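# Six arms move balls from a blanket into a crate

## Task

Using six table-mounted arms (bases in metres in the scene frame, facing angle in degrees counter-clockwise from +x: arm1 at x=-0.87 y=+0.65 z=+0.72 facing -90, arm2 at x=-0.87 y=-0.65 z=+0.72 facing +90, arm3 at x=+0.00 y=+0.65 z=+0.72 facing -90, arm4 at x=+0.00 y=-0.65 z=+0.72 facing +90, arm5 at x=+0.87 y=+0.65 z=+0.72 facing -90, arm6 at x=+0.87 y=-0.65 z=+0.72 facing +90), transfer every ball from the blanket into the crate. At the end the crate must be upright at its original spot, every gripper must have released, and the arms must be withdrawn. Anything held in place only by a robot at the end does not count.

## Robot and tools

Robots and cameras. There are six identical i2rt Big YAM arms, arm1 to arm6. Each has six revolute joints, a two-finger gripper, and a wrist camera (armN_cam_wrist). When joints 1 and 6 are at 0 and the hand is level and pointing forward, that camera rides on top of the hand and looks toward the fingertips. Two room cameras, cam_high and cam_low, are not attached to any arm. The hand reaches roughly 1.0 m from the joint1 axis. All images are 672x504 pixels.

Frames. One scene frame is shared by all arms. Its origin is on the floor and +z points up. The bases stand on the tabletop at z=+0.72, at the positions given in the task. The arms at y=+0.65 face -y and the arms at y=-0.65 face +y, so the two rows face each other across the table. The hand point is midway between the fingertips. The fingers point along the hand's z axis and open and close along its y axis.

execute_actions. Argument "actions" is a list that is either empty or holds a single action. An action is an object keyed by arm name ("arm1" to "arm6"). Under each arm goes {"joints": {...}}, a map from joint name to an absolute target. These are not offsets. Joints: joint1_rad (-2.879 to 2.879, turns the arm about its foot, positive is counter-clockwise seen from above, 0 unfolds toward the facing direction); joint2_rad (0 to 3.141, shoulder, 0 has the upper arm lying back roughly level, positive raises it up and then forward); joint3_rad (0 to 3.019, elbow, 0 is fully folded, positive opens it); joint4_rad (-1.692 to 1.57, hand pitch, positive tilts the fingers up); joint5_rad (-1.57 to 1.57, sideways hand swing, positive goes to the arm's right); joint6_rad (-2.094 to 2.094, hand roll, positive is clockwise viewed from behind the hand). The first six are in radians. gripper_m is the fingertip gap in metres, 0 to 0.093. The done-tolerances are ±0.045, 0.14, 0.09, 0.055, 0.03, 0.035 rad and ±0.003 m. Every motion in an action starts at once, and each motion may finish at a different time. Joints move at different speeds, so the hand can sweep a wide path. No action runs longer than 15 s. Any joint or arm you leave out may still be driving toward its earlier target. An unknown key or an out-of-range value makes the whole call be rejected, and nothing moves. Optional "cameras" lists which images to return: any of the eight camera names, or "all". Omitted, null or ["all"] returns every camera, and [] returns none. The "pictures" line gives the order of the images.

wait: "seconds" from 0 to 10. It sends no new command and returns the same state and images as an empty action.

zoom_image: "camera" (one of the eight names) and "region" [x0, y0, x1, y1] in that camera's latest full image, in pixels from the top-left corner. The region can be at most 504x504.

read_manual: optional "section", which is only "licences". It returns licence text and moves nothing.

finished_scene: "scene" is the integer 1 or 2. It closes that scene for good and reports success. The next scene's task comes in its result. If you resume after a summary, first send an empty execute_actions to learn the current scene and task.

Result lines. joint_positions gives each arm's current joint readings. joint_status tells how each commanded motion of the last accepted action ended. "off_target" means the joint stopped short and may still be pushing. "contact_stop" means it stopped on contact and now holds where it is. "time_out" means it could not finish in time. It may keep pushing toward its target, or toward a point clipped near where it stands (at most 0.375, 0.375, 0.113, 0.225, 0.075, 0.3 rad for joints 1 to 6). It will resume if the way clears. "not_followed" means a built-in self- and arm-collision check blocked that arm's targets. That case also prints a "joint command not followed" line, usually with a "cause:" line. The gripper target is still carried out, and the blocked targets may be retried on later actions. on_its_own lists joints that this call did not command. In it, "held at" means the target being held, not the actual position. To relieve a pushing joint, command its reported position. Very small target changes may not move a joint. A joint carrying a load sags over time. MOTOR HOT appears from 85 °C. At 100 °C an OVER-TEMPERATURE FAULT drops that arm, which counts as a stop. Its keys then read "limit_stop_at_motor_heat", and you should resend those targets afterwards. Once any call reports a stop, later motion, wait and finished_scene calls in the same reply are skipped.

Cautions. These arms do not halt on contact and can press very hard. Sustained pushing or holding heats motors, and heat partly carries into the next scene. A hard squeeze between two arms fails the run, and a heavy hit can too. The collision check may react late, and between arms it ignores fingers, gripper housings and wrist cameras. No line reports arm-to-arm contact. Contact through an object does not count. Knocking any rigid item out of the work area fails the task. Cloth such as the blanket is exempt. Loose objects may occasionally be nudged by outside disturbances. The simulation keeps running while you compose a reply, and the arms hold their last command during that time.

Each tool is called after "Request:" in YAML: its name, and indented under it one key for each argument.

## Session

Request:
execute_actions:
  actions: []

Scene clock: 0.00 s.
arm1.joint_positions: joint1_rad=+0.004 joint2_rad=+0.455 joint3_rad=+1.471 joint4_rad=-1.545 joint5_rad=+0.017 joint6_rad=+0.014 gripper_m=+0.094
arm1.joint_status: not commanded
arm1.hand: x=-0.8723 y=+0.5251 z=+1.3142 quat_wxyz=(-0.351, -0.618, -0.609, +0.354) (m; scene frame)
arm2.joint_positions: joint1_rad=-0.003 joint2_rad=+0.439 joint3_rad=+1.451 joint4_rad=-1.547 joint5_rad=-0.015 joint6_rad=-0.014 gripper_m=+0.094
arm2.joint_status: not commanded
arm2.hand: x=-0.8653 y=-0.5327 z=+1.3357 quat_wxyz=(-0.354, +0.610, -0.616, -0.351) (m; scene frame)
arm3.joint_positions: joint1_rad=+0.006 joint2_rad=+0.432 joint3_rad=+1.478 joint4_rad=-1.548 joint5_rad=+0.016 joint6_rad=+0.007 gripper_m=+0.095
arm3.joint_status: not commanded
arm3.hand: x=-0.0017 y=+0.5372 z=+1.3479 quat_wxyz=(-0.358, -0.611, -0.606, +0.363) (m; scene frame)
arm4.joint_positions: joint1_rad=-0.011 joint2_rad=+0.424 joint3_rad=+1.458 joint4_rad=-1.549 joint5_rad=-0.008 joint6_rad=+0.014 gripper_m=+0.094
arm4.joint_status: not commanded
arm4.hand: x=+0.0086 y=-0.5301 z=+1.3397 quat_wxyz=(-0.355, +0.593, -0.632, -0.350) (m; scene frame)
arm5.joint_positions: joint1_rad=+0.017 joint2_rad=+0.426 joint3_rad=+1.454 joint4_rad=-1.542 joint5_rad=-0.014 joint6_rad=-0.008 gripper_m=+0.094
arm5.joint_status: not commanded
arm5.hand: x=+0.8698 y=+0.5332 z=+1.2857 quat_wxyz=(-0.355, -0.613, -0.608, +0.358) (m; scene frame)
arm6.joint_positions: joint1_rad=-0.014 joint2_rad=+0.448 joint3_rad=+1.462 joint4_rad=-1.524 joint5_rad=-0.001 joint6_rad=+0.011 gripper_m=+0.094
arm6.joint_status: not commanded
arm6.hand: x=+0.8812 y=-0.5265 z=+1.3725 quat_wxyz=(-0.357, +0.595, -0.623, -0.361) (m; scene frame)
pictures: arm1_cam_wrist, arm2_cam_wrist, arm3_cam_wrist, arm4_cam_wrist, arm5_cam_wrist, arm6_cam_wrist, cam_high, cam_low
Images, in order (width x height): arm1_cam_wrist 672x504, arm2_cam_wrist 672x504, arm3_cam_wrist 672x504, arm4_cam_wrist 672x504, arm5_cam_wrist 672x504, arm6_cam_wrist 672x504, cam_high 672x504, cam_low 672x504.

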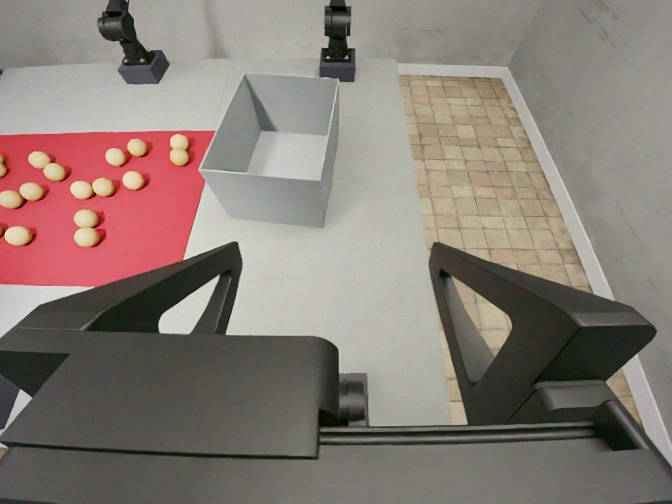

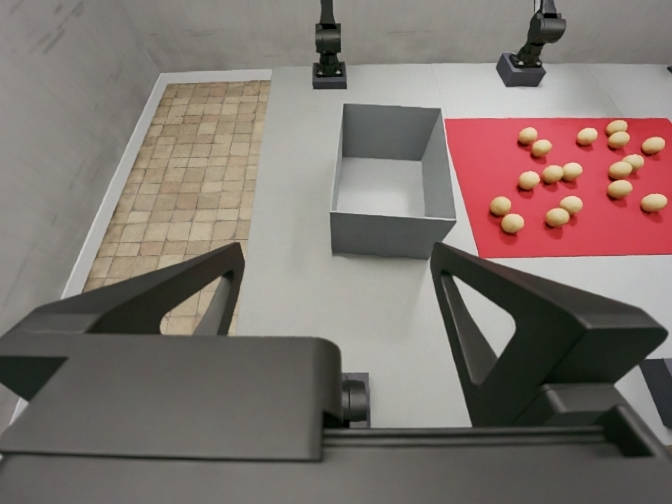

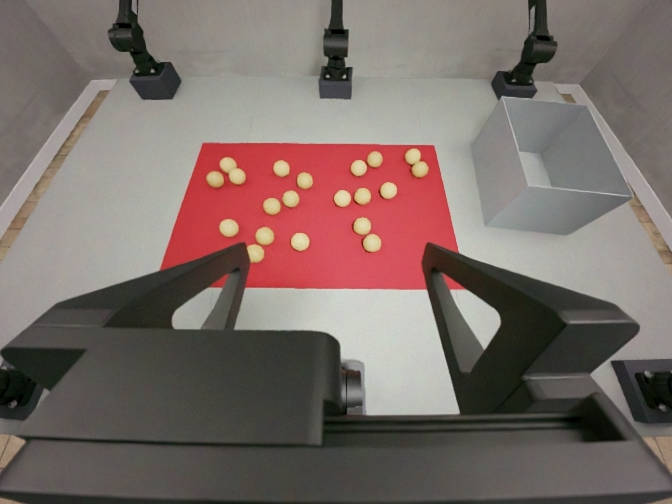

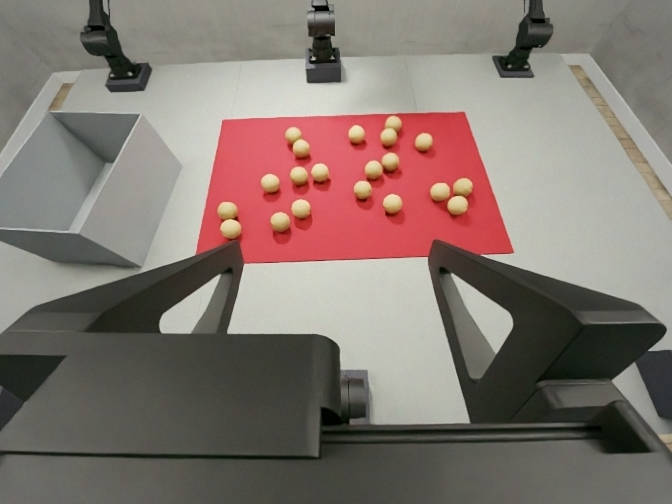

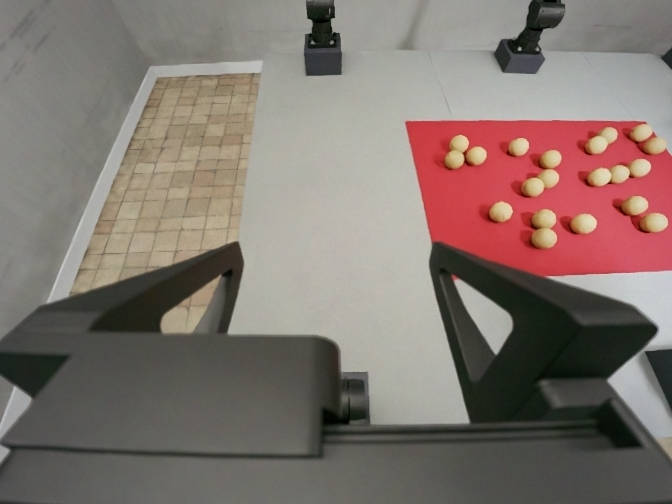

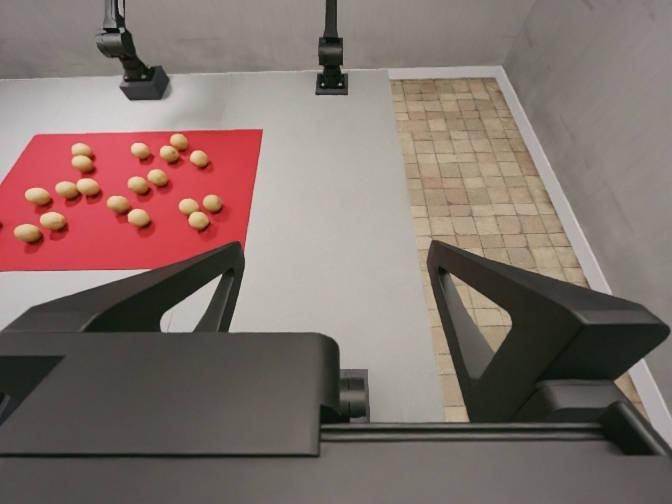

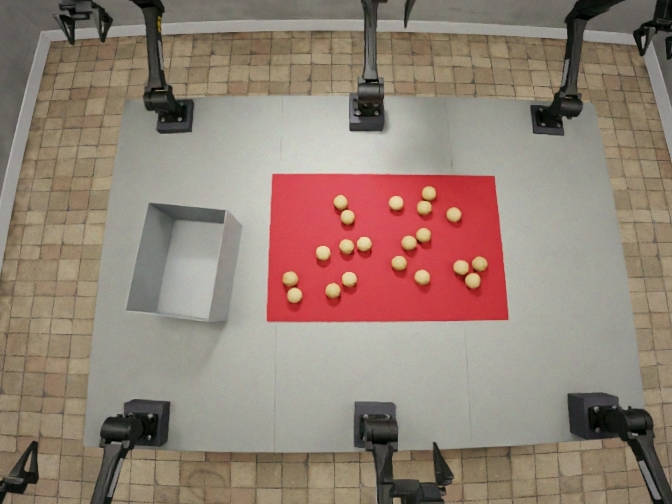

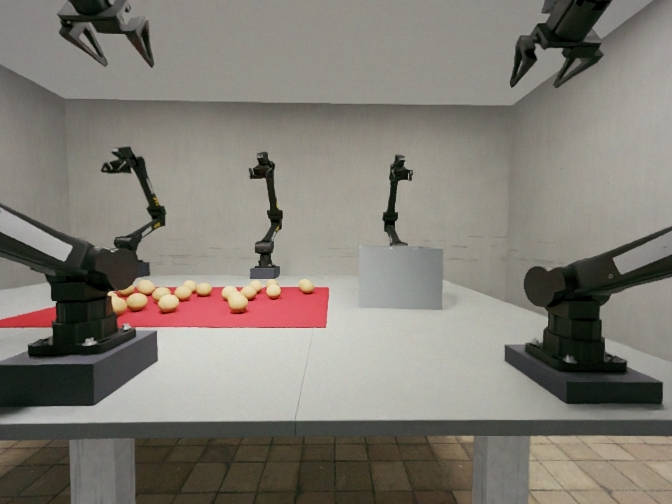

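Request:
zoom_image:
  camera: "cam_high"
  region: [100, 80, 604, 460]

Request:
zoom_image:
  camera: "cam_high"
  region: [260, 165, 520, 330]

Region (100, 80, 604, 460) of cam_high's 672x504 image, scaled by 1.000; it fills the top 380 rows of this view, and the rest is white.

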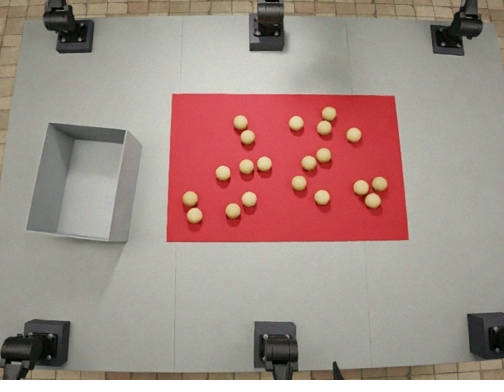

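Region (260, 165, 520, 330) of cam_high's 672x504 image, scaled by 1.938, with more detail than that image has; it fills the top 320 rows of this view, and the rest is white.

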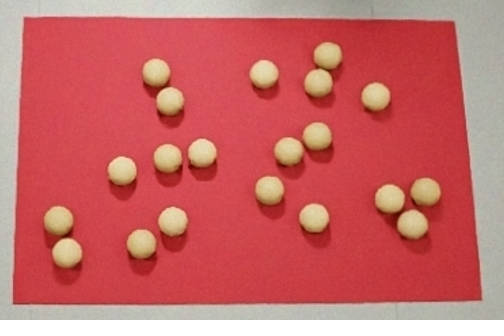

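Request:
execute_actions:
  actions:
    - {"arm3":{"joints":{"joint1_rad":0.678,"joint2_rad":1.983,"joint3_rad":1.846,"joint4_rad":-1.434,"joint5_rad":0,"joint6_rad":0}},"arm4":{"joints":{"joint1_rad":-0.40,"joint2_rad":1.941,"joint3_rad":1.78,"joint4_rad":-1.41,"joint5_rad":0,"joint6_rad":0}},"arm2":{"joints":{"joint1_rad":-0.878,"joint2_rad":2.207,"joint3_rad":2.191,"joint4_rad":-1.293,"joint5_rad":0,"joint6_rad":-1.15}},"arm1":{"joints":{"joint1_rad":1.067,"joint2_rad":2.5,"joint3_rad":2.59,"joint4_rad":-1.104,"joint5_rad":0,"joint6_rad":0}}}
  cameras: ["arm1_cam_wrist","arm2_cam_wrist","arm3_cam_wrist","arm4_cam_wrist","cam_high","cam_low"]

Scene clock: 11.00 s.
arm1.joint_positions: joint1_rad=+1.074 joint2_rad=+2.493 joint3_rad=+2.551 joint4_rad=-1.104 joint5_rad=+0.001 joint6_rad=+0.009 gripper_m=+0.094
arm1.joint_status: all done
arm1.hand: x=-0.1046 y=+0.2385 z=+0.8693 quat_wxyz=(-0.251, -0.240, -0.936, +0.063) (m; scene frame)
arm2.joint_positions: joint1_rad=-0.883 joint2_rad=+2.205 joint3_rad=+2.158 joint4_rad=-1.288 joint5_rad=-0.002 joint6_rad=-1.137 gripper_m=+0.094
arm2.joint_status: all done
arm2.hand: x=-0.2851 y=-0.1970 z=+0.9219 quat_wxyz=(-0.116, +0.777, -0.618, +0.022) (m; scene frame)
arm3.joint_positions: joint1_rad=+0.676 joint2_rad=+1.986 joint3_rad=+1.830 joint4_rad=-1.438 joint5_rad=+0.001 joint6_rad=+0.007 gripper_m=+0.095
arm3.joint_status: all done
arm3.hand: x=+0.3812 y=+0.1759 z=+0.9293 quat_wxyz=(+0.011, -0.435, -0.900, -0.004) (m; scene frame)
arm4.joint_positions: joint1_rad=-0.390 joint2_rad=+1.919 joint3_rad=+1.763 joint4_rad=-1.414 joint5_rad=-0.003 joint6_rad=+0.009 gripper_m=+0.094
arm4.joint_status: all done
arm4.hand: x=+0.2485 y=-0.1102 z=+0.9362 quat_wxyz=(+0.006, +0.536, -0.844, +0.001) (m; scene frame)
arm5.joint_positions: joint1_rad=+0.017 joint2_rad=+0.426 joint3_rad=+1.454 joint4_rad=-1.542 joint5_rad=-0.014 joint6_rad=-0.008 gripper_m=+0.094
arm5.joint_status: not commanded
arm5.hand: x=+0.8698 y=+0.5332 z=+1.2857 quat_wxyz=(-0.355, -0.613, -0.608, +0.358) (m; scene frame)
arm6.joint_positions: joint1_rad=-0.014 joint2_rad=+0.448 joint3_rad=+1.462 joint4_rad=-1.524 joint5_rad=-0.001 joint6_rad=+0.011 gripper_m=+0.094
arm6.joint_status: not commanded
arm6.hand: x=+0.8812 y=-0.5265 z=+1.3725 quat_wxyz=(-0.357, +0.595, -0.623, -0.361) (m; scene frame)
pictures: arm1_cam_wrist, arm2_cam_wrist, arm3_cam_wrist, arm4_cam_wrist, cam_high, cam_low
Images, in order (width x height): arm1_cam_wrist 672x504, arm2_cam_wrist 672x504, arm3_cam_wrist 672x504, arm4_cam_wrist 672x504, cam_high 672x504, cam_low 672x504.

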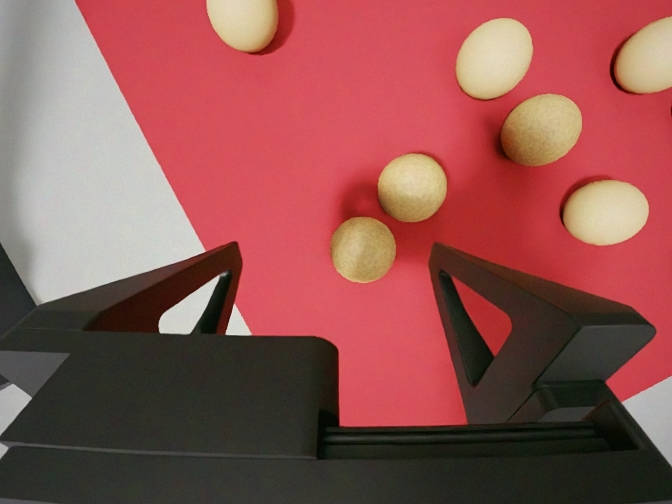

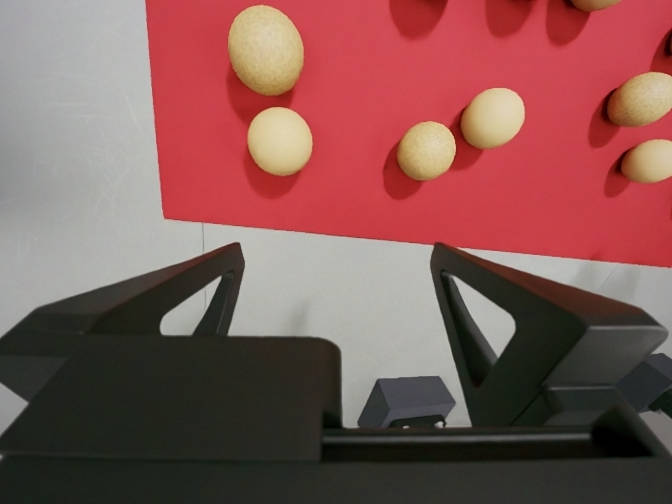

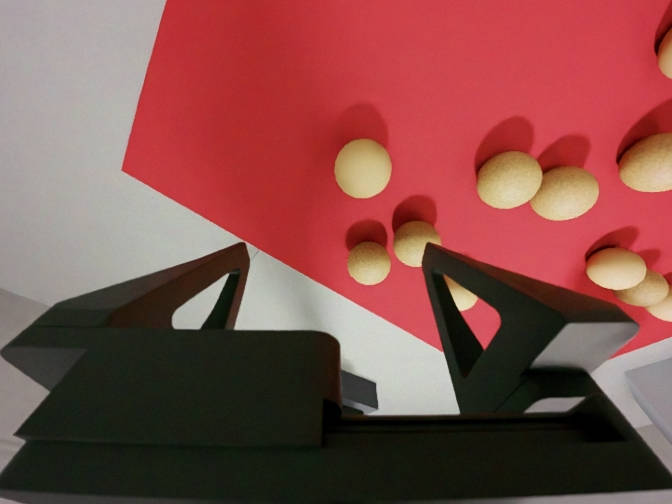

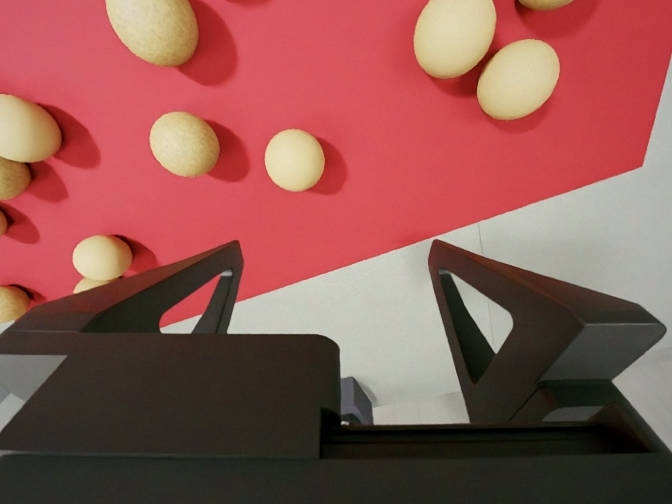

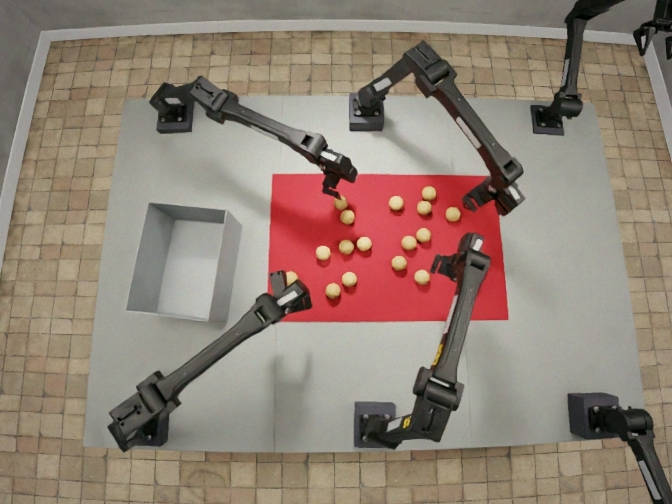

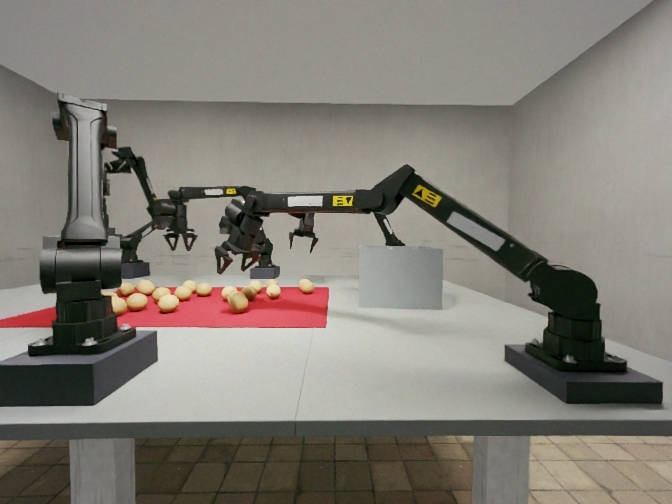

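Request:
execute_actions:
  actions:
    - {"arm3":{"joints":{"joint1_rad":0.622,"joint2_rad":2.079,"joint3_rad":1.661,"joint4_rad":-1.153}},"arm4":{"joints":{"joint1_rad":-0.315,"joint2_rad":2.064,"joint3_rad":1.655,"joint4_rad":-1.162}},"arm2":{"joints":{"joint1_rad":-0.833,"joint2_rad":2.263,"joint3_rad":1.96,"joint4_rad":-1.006}},"arm1":{"joints":{"joint1_rad":1.035,"joint2_rad":2.533,"joint3_rad":2.473,"joint4_rad":-0.987}}}
  cameras: ["arm1_cam_wrist","arm2_cam_wrist","arm3_cam_wrist","arm4_cam_wrist","cam_low"]

Scene clock: 16.77 s.
arm1.joint_positions: joint1_rad=+1.032 joint2_rad=+2.534 joint3_rad=+2.468 joint4_rad=-1.001 joint5_rad=+0.001 joint6_rad=+0.009 gripper_m=+0.094
arm1.joint_status: all done
arm1.hand: x=-0.1205 y=+0.2055 z=+0.8054 quat_wxyz=(-0.240, -0.260, -0.933, +0.065) (m; scene frame)
arm2.joint_positions: joint1_rad=-0.828 joint2_rad=+2.268 joint3_rad=+1.947 joint4_rad=-1.019 joint5_rad=-0.002 joint6_rad=-1.138 gripper_m=+0.094
arm2.joint_status: all done
arm2.hand: x=-0.3145 y=-0.1675 z=+0.8015 quat_wxyz=(-0.115, +0.794, -0.597, +0.018) (m; scene frame)
arm3.joint_positions: joint1_rad=+0.620 joint2_rad=+2.082 joint3_rad=+1.654 joint4_rad=-1.172 joint5_rad=+0.001 joint6_rad=+0.007 gripper_m=+0.095
arm3.joint_status: all done
arm3.hand: x=+0.3528 y=+0.1563 z=+0.8080 quat_wxyz=(+0.013, -0.460, -0.888, -0.005) (m; scene frame)
arm4.joint_positions: joint1_rad=-0.308 joint2_rad=+2.067 joint3_rad=+1.645 joint4_rad=-1.179 joint5_rad=-0.002 joint6_rad=+0.008 gripper_m=+0.094
arm4.joint_status: all done
arm4.hand: x=+0.2064 y=-0.0831 z=+0.8075 quat_wxyz=(+0.018, +0.570, -0.821, +0.010) (m; scene frame)
arm5.joint_positions: joint1_rad=+0.017 joint2_rad=+0.426 joint3_rad=+1.454 joint4_rad=-1.542 joint5_rad=-0.014 joint6_rad=-0.008 gripper_m=+0.094
arm5.joint_status: not commanded
arm5.hand: x=+0.8698 y=+0.5332 z=+1.2857 quat_wxyz=(-0.355, -0.613, -0.608, +0.358) (m; scene frame)
arm6.joint_positions: joint1_rad=-0.014 joint2_rad=+0.448 joint3_rad=+1.462 joint4_rad=-1.524 joint5_rad=-0.001 joint6_rad=+0.011 gripper_m=+0.094
arm6.joint_status: not commanded
arm6.hand: x=+0.8812 y=-0.5265 z=+1.3725 quat_wxyz=(-0.357, +0.595, -0.623, -0.361) (m; scene frame)
pictures: arm1_cam_wrist, arm2_cam_wrist, arm3_cam_wrist, arm4_cam_wrist, cam_low
Images, in order (width x height): arm1_cam_wrist 672x504, arm2_cam_wrist 672x504, arm3_cam_wrist 672x504, arm4_cam_wrist 672x504, cam_low 672x504.

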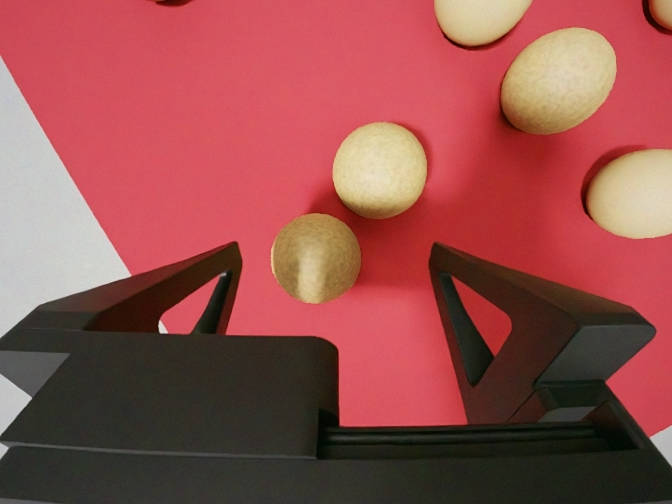

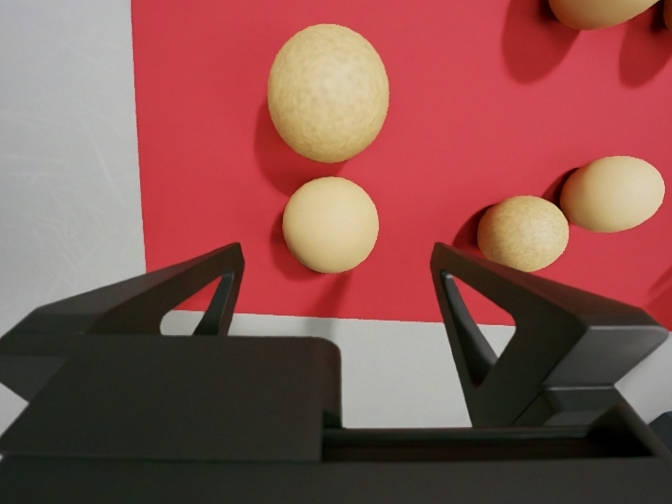

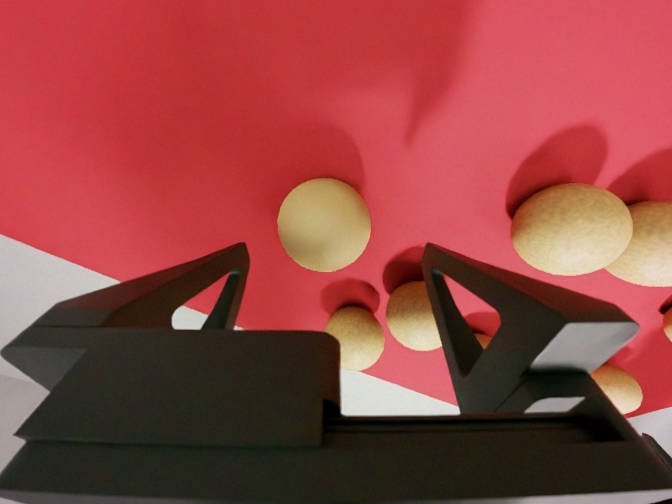

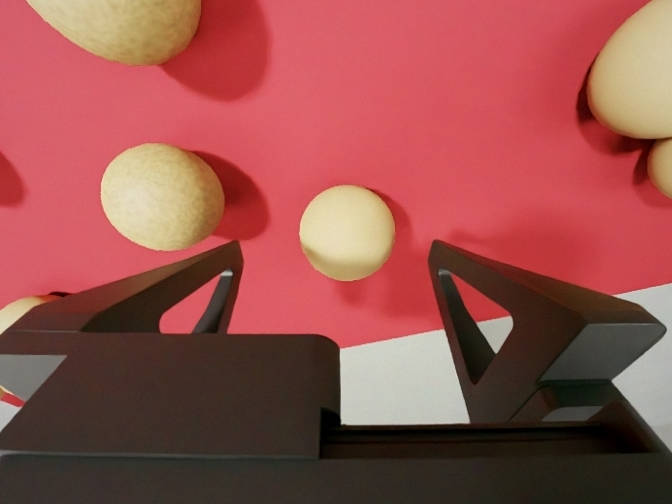

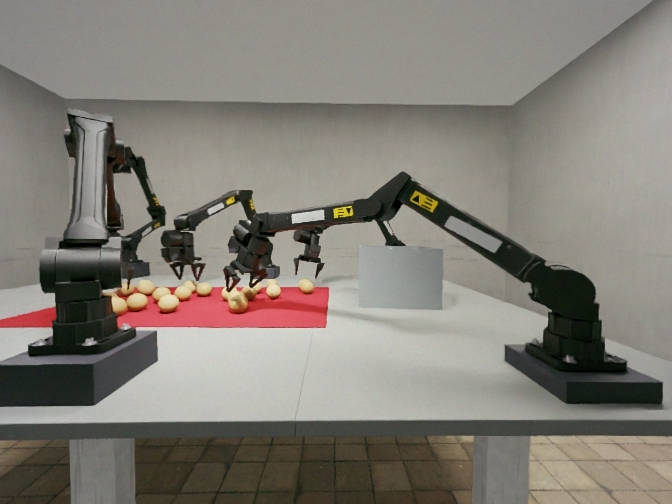

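Request:
execute_actions:
  actions:
    - {"arm3":{"joints":{"joint1_rad":0.633,"joint2_rad":2.123,"joint3_rad":1.587,"joint4_rad":-1.035}},"arm4":{"joints":{"joint1_rad":-0.322,"joint2_rad":2.102,"joint3_rad":1.571,"joint4_rad":-1.04}},"arm2":{"joints":{"joint2_rad":2.296,"joint3_rad":1.896,"joint4_rad":-0.909}},"arm1":{"joints":{"joint1_rad":1.048,"joint2_rad":2.561,"joint3_rad":2.40,"joint4_rad":-0.886}}}
  cameras: ["arm1_cam_wrist","arm2_cam_wrist","arm3_cam_wrist","arm4_cam_wrist","cam_low"]

Scene clock: 19.33 s.
arm1.joint_positions: joint1_rad=+1.041 joint2_rad=+2.558 joint3_rad=+2.397 joint4_rad=-0.900 joint5_rad=+0.001 joint6_rad=+0.009 gripper_m=+0.094
arm1.joint_status: all done
arm1.hand: x=-0.1158 y=+0.2120 z=+0.7617 quat_wxyz=(-0.243, -0.256, -0.933, +0.065) (m; scene frame)
arm2.joint_positions: joint1_rad=-0.828 joint2_rad=+2.282 joint3_rad=+1.895 joint4_rad=-0.922 joint5_rad=-0.002 joint6_rad=-1.138 gripper_m=+0.094
arm2.joint_status: all done
arm2.hand: x=-0.3132 y=-0.1660 z=+0.7753 quat_wxyz=(-0.129, +0.793, -0.596, +0.022) (m; scene frame)
arm3.joint_positions: joint1_rad=+0.621 joint2_rad=+2.111 joint3_rad=+1.591 joint4_rad=-1.054 joint5_rad=+0.001 joint6_rad=+0.007 gripper_m=+0.095
arm3.joint_status: all done
arm3.hand: x=+0.3524 y=+0.1576 z=+0.7693 quat_wxyz=(+0.002, -0.460, -0.888, +0.000) (m; scene frame)
arm4.joint_positions: joint1_rad=-0.309 joint2_rad=+2.072 joint3_rad=+1.573 joint4_rad=-1.058 joint5_rad=-0.002 joint6_rad=+0.008 gripper_m=+0.094
arm4.joint_status: all done
arm4.hand: x=+0.2065 y=-0.0844 z=+0.7798 quat_wxyz=(+0.001, +0.570, -0.822, -0.002) (m; scene frame)
arm5.joint_positions: joint1_rad=+0.017 joint2_rad=+0.426 joint3_rad=+1.454 joint4_rad=-1.542 joint5_rad=-0.014 joint6_rad=-0.008 gripper_m=+0.094
arm5.joint_status: not commanded
arm5.hand: x=+0.8698 y=+0.5332 z=+1.2857 quat_wxyz=(-0.355, -0.613, -0.608, +0.358) (m; scene frame)
arm6.joint_positions: joint1_rad=-0.014 joint2_rad=+0.448 joint3_rad=+1.462 joint4_rad=-1.524 joint5_rad=-0.001 joint6_rad=+0.011 gripper_m=+0.094
arm6.joint_status: not commanded
arm6.hand: x=+0.8812 y=-0.5265 z=+1.3725 quat_wxyz=(-0.357, +0.595, -0.623, -0.361) (m; scene frame)
pictures: arm1_cam_wrist, arm2_cam_wrist, arm3_cam_wrist, arm4_cam_wrist, cam_low
Images, in order (width x height): arm1_cam_wrist 672x504, arm2_cam_wrist 672x504, arm3_cam_wrist 672x504, arm4_cam_wrist 672x504, cam_low 672x504.

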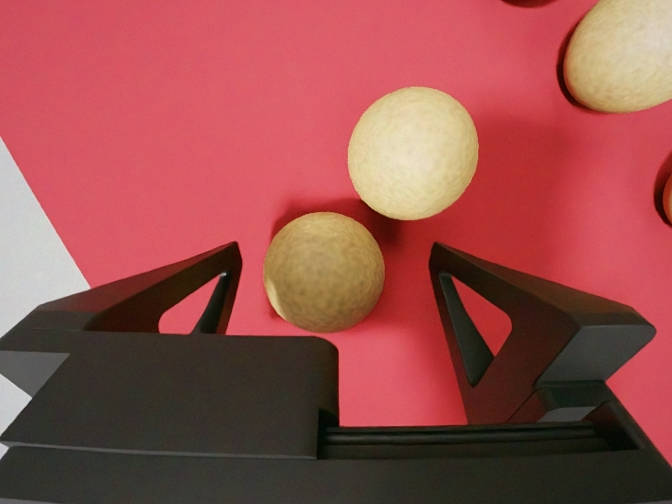

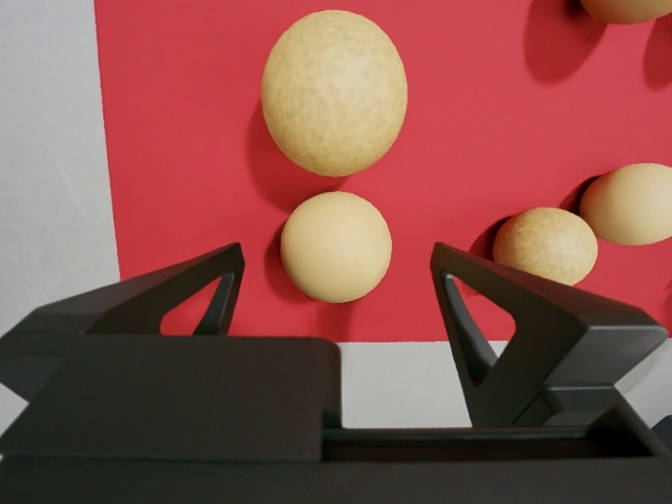

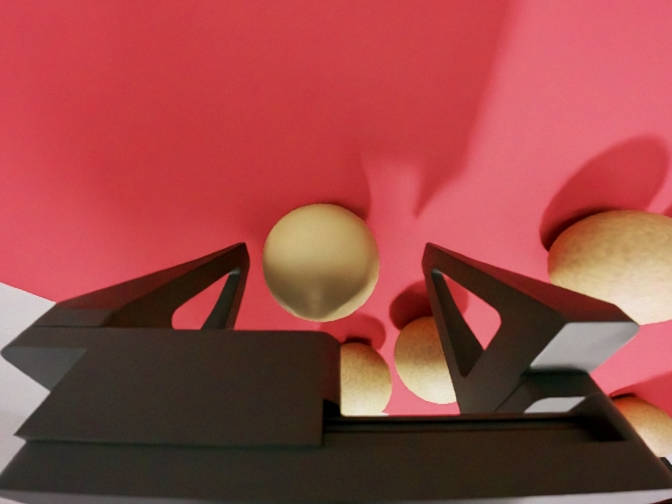

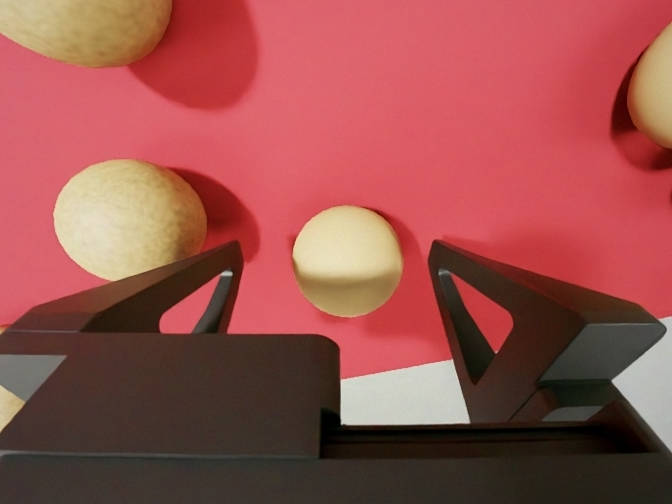

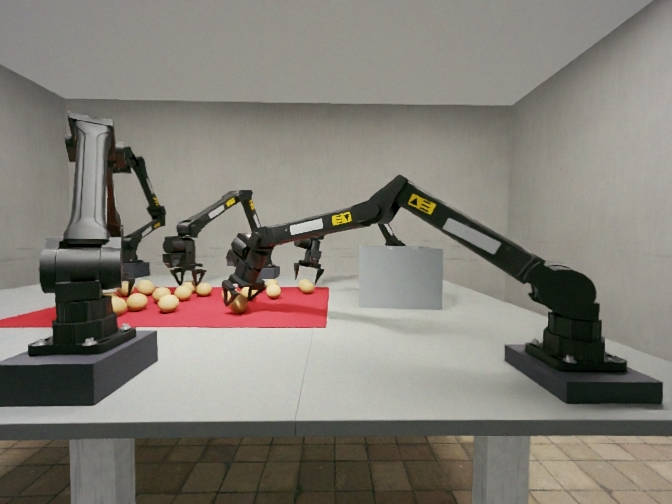

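Request:
execute_actions:
  actions:
    - {"arm3":{"joints":{"joint1_rad":0.65,"joint2_rad":2.165}},"arm4":{"joints":{"joint1_rad":-0.335,"joint2_rad":2.15}},"arm2":{"joints":{"joint2_rad":2.34}},"arm1":{"joints":{"joint1_rad":1.065,"joint2_rad":2.585}}}
  cameras: ["arm1_cam_wrist","arm2_cam_wrist","arm3_cam_wrist","arm4_cam_wrist","cam_low"]

Scene clock: 20.97 s.
arm1.joint_positions: joint1_rad=+1.062 joint2_rad=+2.570 joint3_rad=+2.397 joint4_rad=-0.900 joint5_rad=+0.001 joint6_rad=+0.009 gripper_m=+0.094
arm1.joint_status: all done
arm1.hand: x=-0.1082 y=+0.2284 z=+0.7517 quat_wxyz=(-0.238, -0.246, -0.937, +0.061) (m; scene frame)
arm2.joint_positions: joint1_rad=-0.828 joint2_rad=+2.327 joint3_rad=+1.895 joint4_rad=-0.920 joint5_rad=-0.002 joint6_rad=-1.138 gripper_m=+0.094
arm2.joint_status: all done
arm2.hand: x=-0.3182 y=-0.1699 z=+0.7436 quat_wxyz=(-0.109, +0.795, -0.597, +0.017) (m; scene frame)
arm3.joint_positions: joint1_rad=+0.643 joint2_rad=+2.150 joint3_rad=+1.591 joint4_rad=-1.054 joint5_rad=+0.001 joint6_rad=+0.007 gripper_m=+0.095
arm3.joint_status: all done
arm3.hand: x=+0.3598 y=+0.1706 z=+0.7467 quat_wxyz=(+0.020, -0.450, -0.893, -0.008) (m; scene frame)
arm4.joint_positions: joint1_rad=-0.326 joint2_rad=+2.121 joint3_rad=+1.573 joint4_rad=-1.057 joint5_rad=-0.002 joint6_rad=+0.008 gripper_m=+0.094
arm4.joint_status: all done
arm4.hand: x=+0.2138 y=-0.0948 z=+0.7515 quat_wxyz=(+0.020, +0.562, -0.827, +0.012) (m; scene frame)
arm5.joint_positions: joint1_rad=+0.017 joint2_rad=+0.426 joint3_rad=+1.454 joint4_rad=-1.542 joint5_rad=-0.014 joint6_rad=-0.008 gripper_m=+0.094
arm5.joint_status: not commanded
arm5.hand: x=+0.8698 y=+0.5332 z=+1.2857 quat_wxyz=(-0.355, -0.613, -0.608, +0.358) (m; scene frame)
arm6.joint_positions: joint1_rad=-0.014 joint2_rad=+0.448 joint3_rad=+1.462 joint4_rad=-1.524 joint5_rad=-0.001 joint6_rad=+0.011 gripper_m=+0.094
arm6.joint_status: not commanded
arm6.hand: x=+0.8812 y=-0.5265 z=+1.3725 quat_wxyz=(-0.357, +0.595, -0.623, -0.361) (m; scene frame)
pictures: arm1_cam_wrist, arm2_cam_wrist, arm3_cam_wrist, arm4_cam_wrist, cam_low
Images, in order (width x height): arm1_cam_wrist 672x504, arm2_cam_wrist 672x504, arm3_cam_wrist 672x504, arm4_cam_wrist 672x504, cam_low 672x504.

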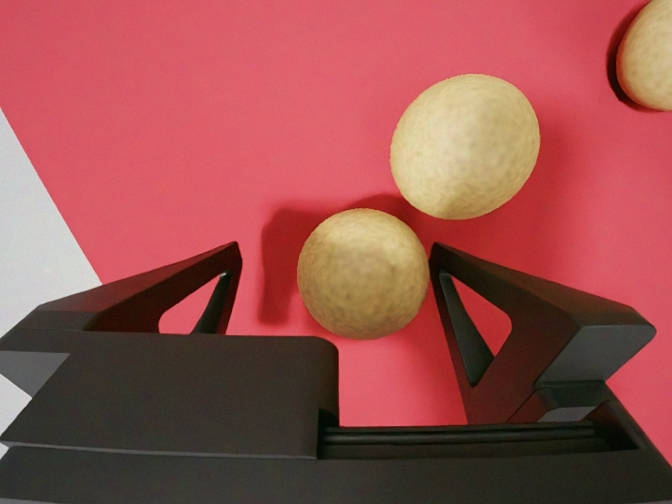

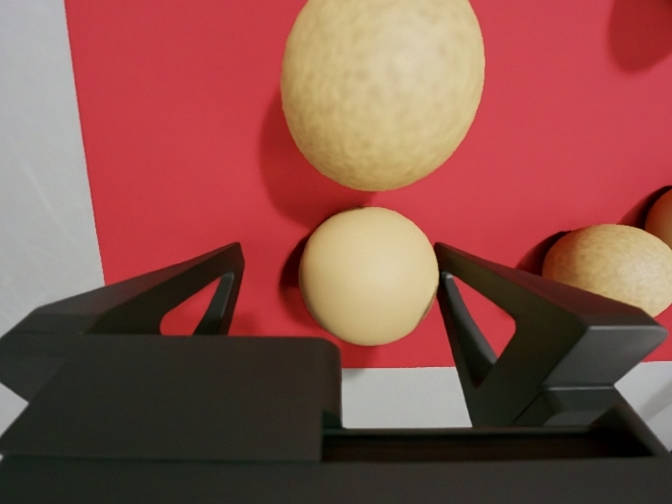

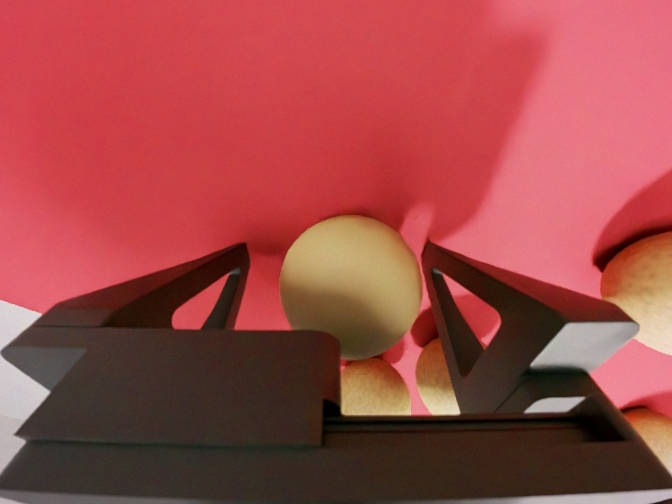

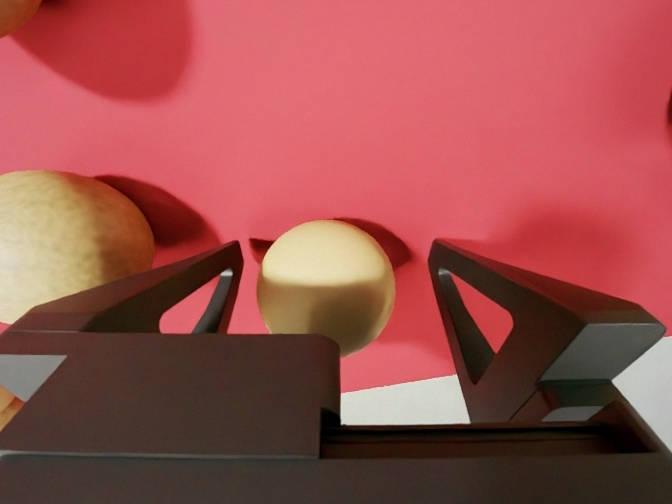

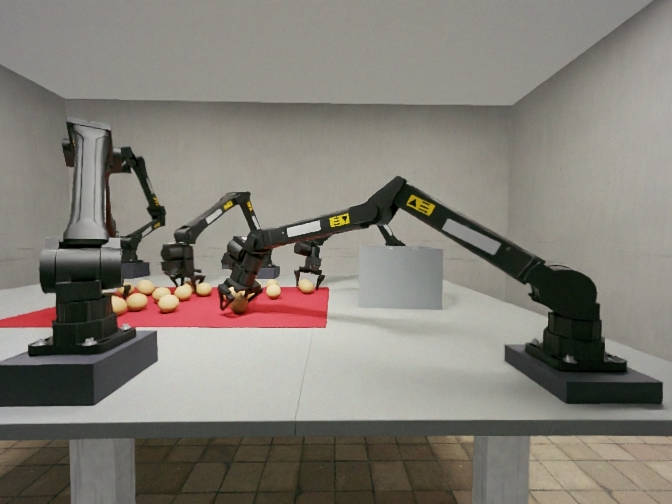

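Request:
execute_actions:
  actions:
    - {"arm3":{"joints":{"gripper_m":0.045}},"arm4":{"joints":{"gripper_m":0.045}},"arm2":{"joints":{"gripper_m":0.045}},"arm1":{"joints":{"gripper_m":0.045}}}
  cameras: ["arm1_cam_wrist","arm3_cam_wrist"]

Scene clock: 21.90 s.
arm1.joint_positions: joint1_rad=+1.062 joint2_rad=+2.570 joint3_rad=+2.397 joint4_rad=-0.900 joint5_rad=+0.001 joint6_rad=+0.008 gripper_m=+0.057
arm1.joint_status: gripper_m off_target (ended at +0.057, target +0.045)
arm1.hand: x=-0.1082 y=+0.2285 z=+0.7517 quat_wxyz=(-0.239, -0.246, -0.937, +0.061) (m; scene frame)
arm2.joint_positions: joint1_rad=-0.828 joint2_rad=+2.327 joint3_rad=+1.895 joint4_rad=-0.919 joint5_rad=-0.002 joint6_rad=-1.139 gripper_m=+0.056
arm2.joint_status: gripper_m off_target (ended at +0.056, target +0.045)
arm2.hand: x=-0.3180 y=-0.1699 z=+0.7436 quat_wxyz=(-0.109, +0.795, -0.597, +0.017) (m; scene frame)
arm3.joint_positions: joint1_rad=+0.643 joint2_rad=+2.150 joint3_rad=+1.591 joint4_rad=-1.054 joint5_rad=+0.001 joint6_rad=+0.007 gripper_m=+0.054
arm3.joint_status: gripper_m off_target (ended at +0.054, target +0.045)
arm3.hand: x=+0.3599 y=+0.1707 z=+0.7467 quat_wxyz=(+0.019, -0.450, -0.893, -0.008) (m; scene frame)
arm4.joint_positions: joint1_rad=-0.326 joint2_rad=+2.121 joint3_rad=+1.573 joint4_rad=-1.057 joint5_rad=-0.001 joint6_rad=+0.008 gripper_m=+0.056
arm4.joint_status: gripper_m off_target (ended at +0.056, target +0.045)
arm4.hand: x=+0.2139 y=-0.0948 z=+0.7515 quat_wxyz=(+0.020, +0.563, -0.826, +0.012) (m; scene frame)
arm5.joint_positions: joint1_rad=+0.017 joint2_rad=+0.426 joint3_rad=+1.454 joint4_rad=-1.542 joint5_rad=-0.014 joint6_rad=-0.008 gripper_m=+0.094
arm5.joint_status: not commanded
arm5.hand: x=+0.8698 y=+0.5332 z=+1.2857 quat_wxyz=(-0.355, -0.613, -0.608, +0.358) (m; scene frame)
arm6.joint_positions: joint1_rad=-0.014 joint2_rad=+0.448 joint3_rad=+1.462 joint4_rad=-1.524 joint5_rad=-0.001 joint6_rad=+0.011 gripper_m=+0.094
arm6.joint_status: not commanded
arm6.hand: x=+0.8812 y=-0.5265 z=+1.3725 quat_wxyz=(-0.357, +0.595, -0.623, -0.361) (m; scene frame)
pictures: arm1_cam_wrist, arm3_cam_wrist
Images, in order (width x height): arm1_cam_wrist 672x504, arm3_cam_wrist 672x504.

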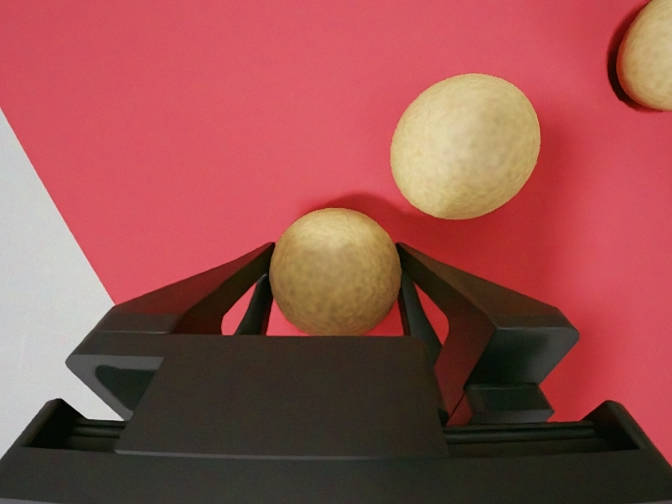

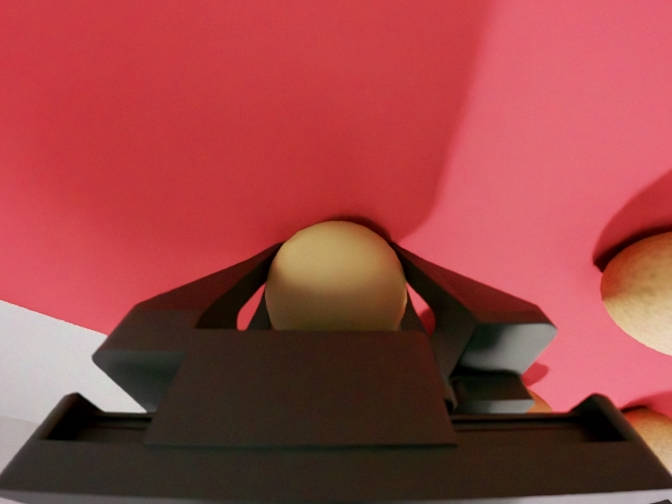

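Request:
execute_actions:
  actions:
    - {"arm3":{"joints":{"joint2_rad":1.4,"joint3_rad":1.5,"joint4_rad":-1.5}},"arm4":{"joints":{"joint2_rad":1.4,"joint3_rad":1.5,"joint4_rad":-1.5}},"arm2":{"joints":{"joint2_rad":1.4,"joint3_rad":1.5,"joint4_rad":-1.5}},"arm1":{"joints":{"joint2_rad":1.4,"joint3_rad":1.5,"joint4_rad":-1.5}}}
  cameras: ["cam_high","cam_low"]

Scene clock: 27.13 s.
arm1.joint_positions: joint1_rad=+1.062 joint2_rad=+1.397 joint3_rad=+1.499 joint4_rad=-1.496 joint5_rad=+0.001 joint6_rad=+0.008 gripper_m=+0.057
arm1.joint_status: all done
arm1.hand: x=-0.4794 y=+0.4336 z=+1.0676 quat_wxyz=(-0.086, -0.253, -0.963, +0.022) (m; scene frame)
arm2.joint_positions: joint1_rad=-0.828 joint2_rad=+1.397 joint3_rad=+1.498 joint4_rad=-1.493 joint5_rad=-0.002 joint6_rad=-1.139 gripper_m=+0.056
arm2.joint_status: all done
arm2.hand: x=-0.5308 y=-0.3594 z=+1.0955 quat_wxyz=(-0.089, +0.796, -0.598, +0.013) (m; scene frame)
arm3.joint_positions: joint1_rad=+0.643 joint2_rad=+1.399 joint3_rad=+1.488 joint4_rad=-1.483 joint5_rad=+0.001 joint6_rad=+0.007 gripper_m=+0.054
arm3.joint_status: all done
arm3.hand: x=+0.2690 y=+0.2924 z=+1.0919 quat_wxyz=(-0.078, -0.448, -0.890, +0.040) (m; scene frame)
arm4.joint_positions: joint1_rad=-0.326 joint2_rad=+1.380 joint3_rad=+1.486 joint4_rad=-1.485 joint5_rad=-0.001 joint6_rad=+0.008 gripper_m=+0.056
arm4.joint_status: all done
arm4.hand: x=+0.1615 y=-0.2331 z=+1.0942 quat_wxyz=(-0.072, +0.560, -0.823, -0.052) (m; scene frame)
arm5.joint_positions: joint1_rad=+0.017 joint2_rad=+0.426 joint3_rad=+1.454 joint4_rad=-1.542 joint5_rad=-0.014 joint6_rad=-0.008 gripper_m=+0.094
arm5.joint_status: not commanded
arm5.hand: x=+0.8698 y=+0.5332 z=+1.2857 quat_wxyz=(-0.355, -0.613, -0.608, +0.358) (m; scene frame)
arm6.joint_positions: joint1_rad=-0.014 joint2_rad=+0.448 joint3_rad=+1.462 joint4_rad=-1.524 joint5_rad=-0.001 joint6_rad=+0.011 gripper_m=+0.094
arm6.joint_status: not commanded
arm6.hand: x=+0.8812 y=-0.5265 z=+1.3725 quat_wxyz=(-0.357, +0.595, -0.623, -0.361) (m; scene frame)
pictures: cam_high, cam_low
Images, in order (width x height): cam_high 672x504, cam_low 672x504.

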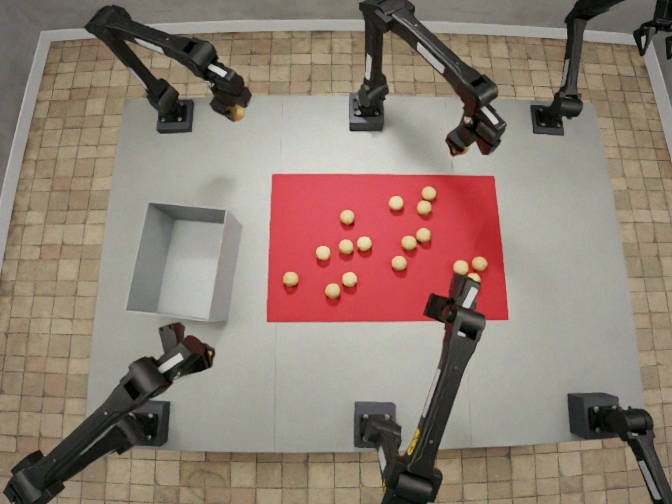

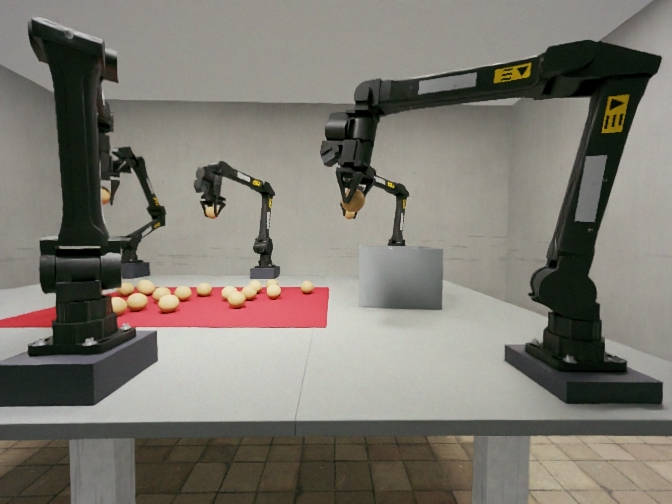

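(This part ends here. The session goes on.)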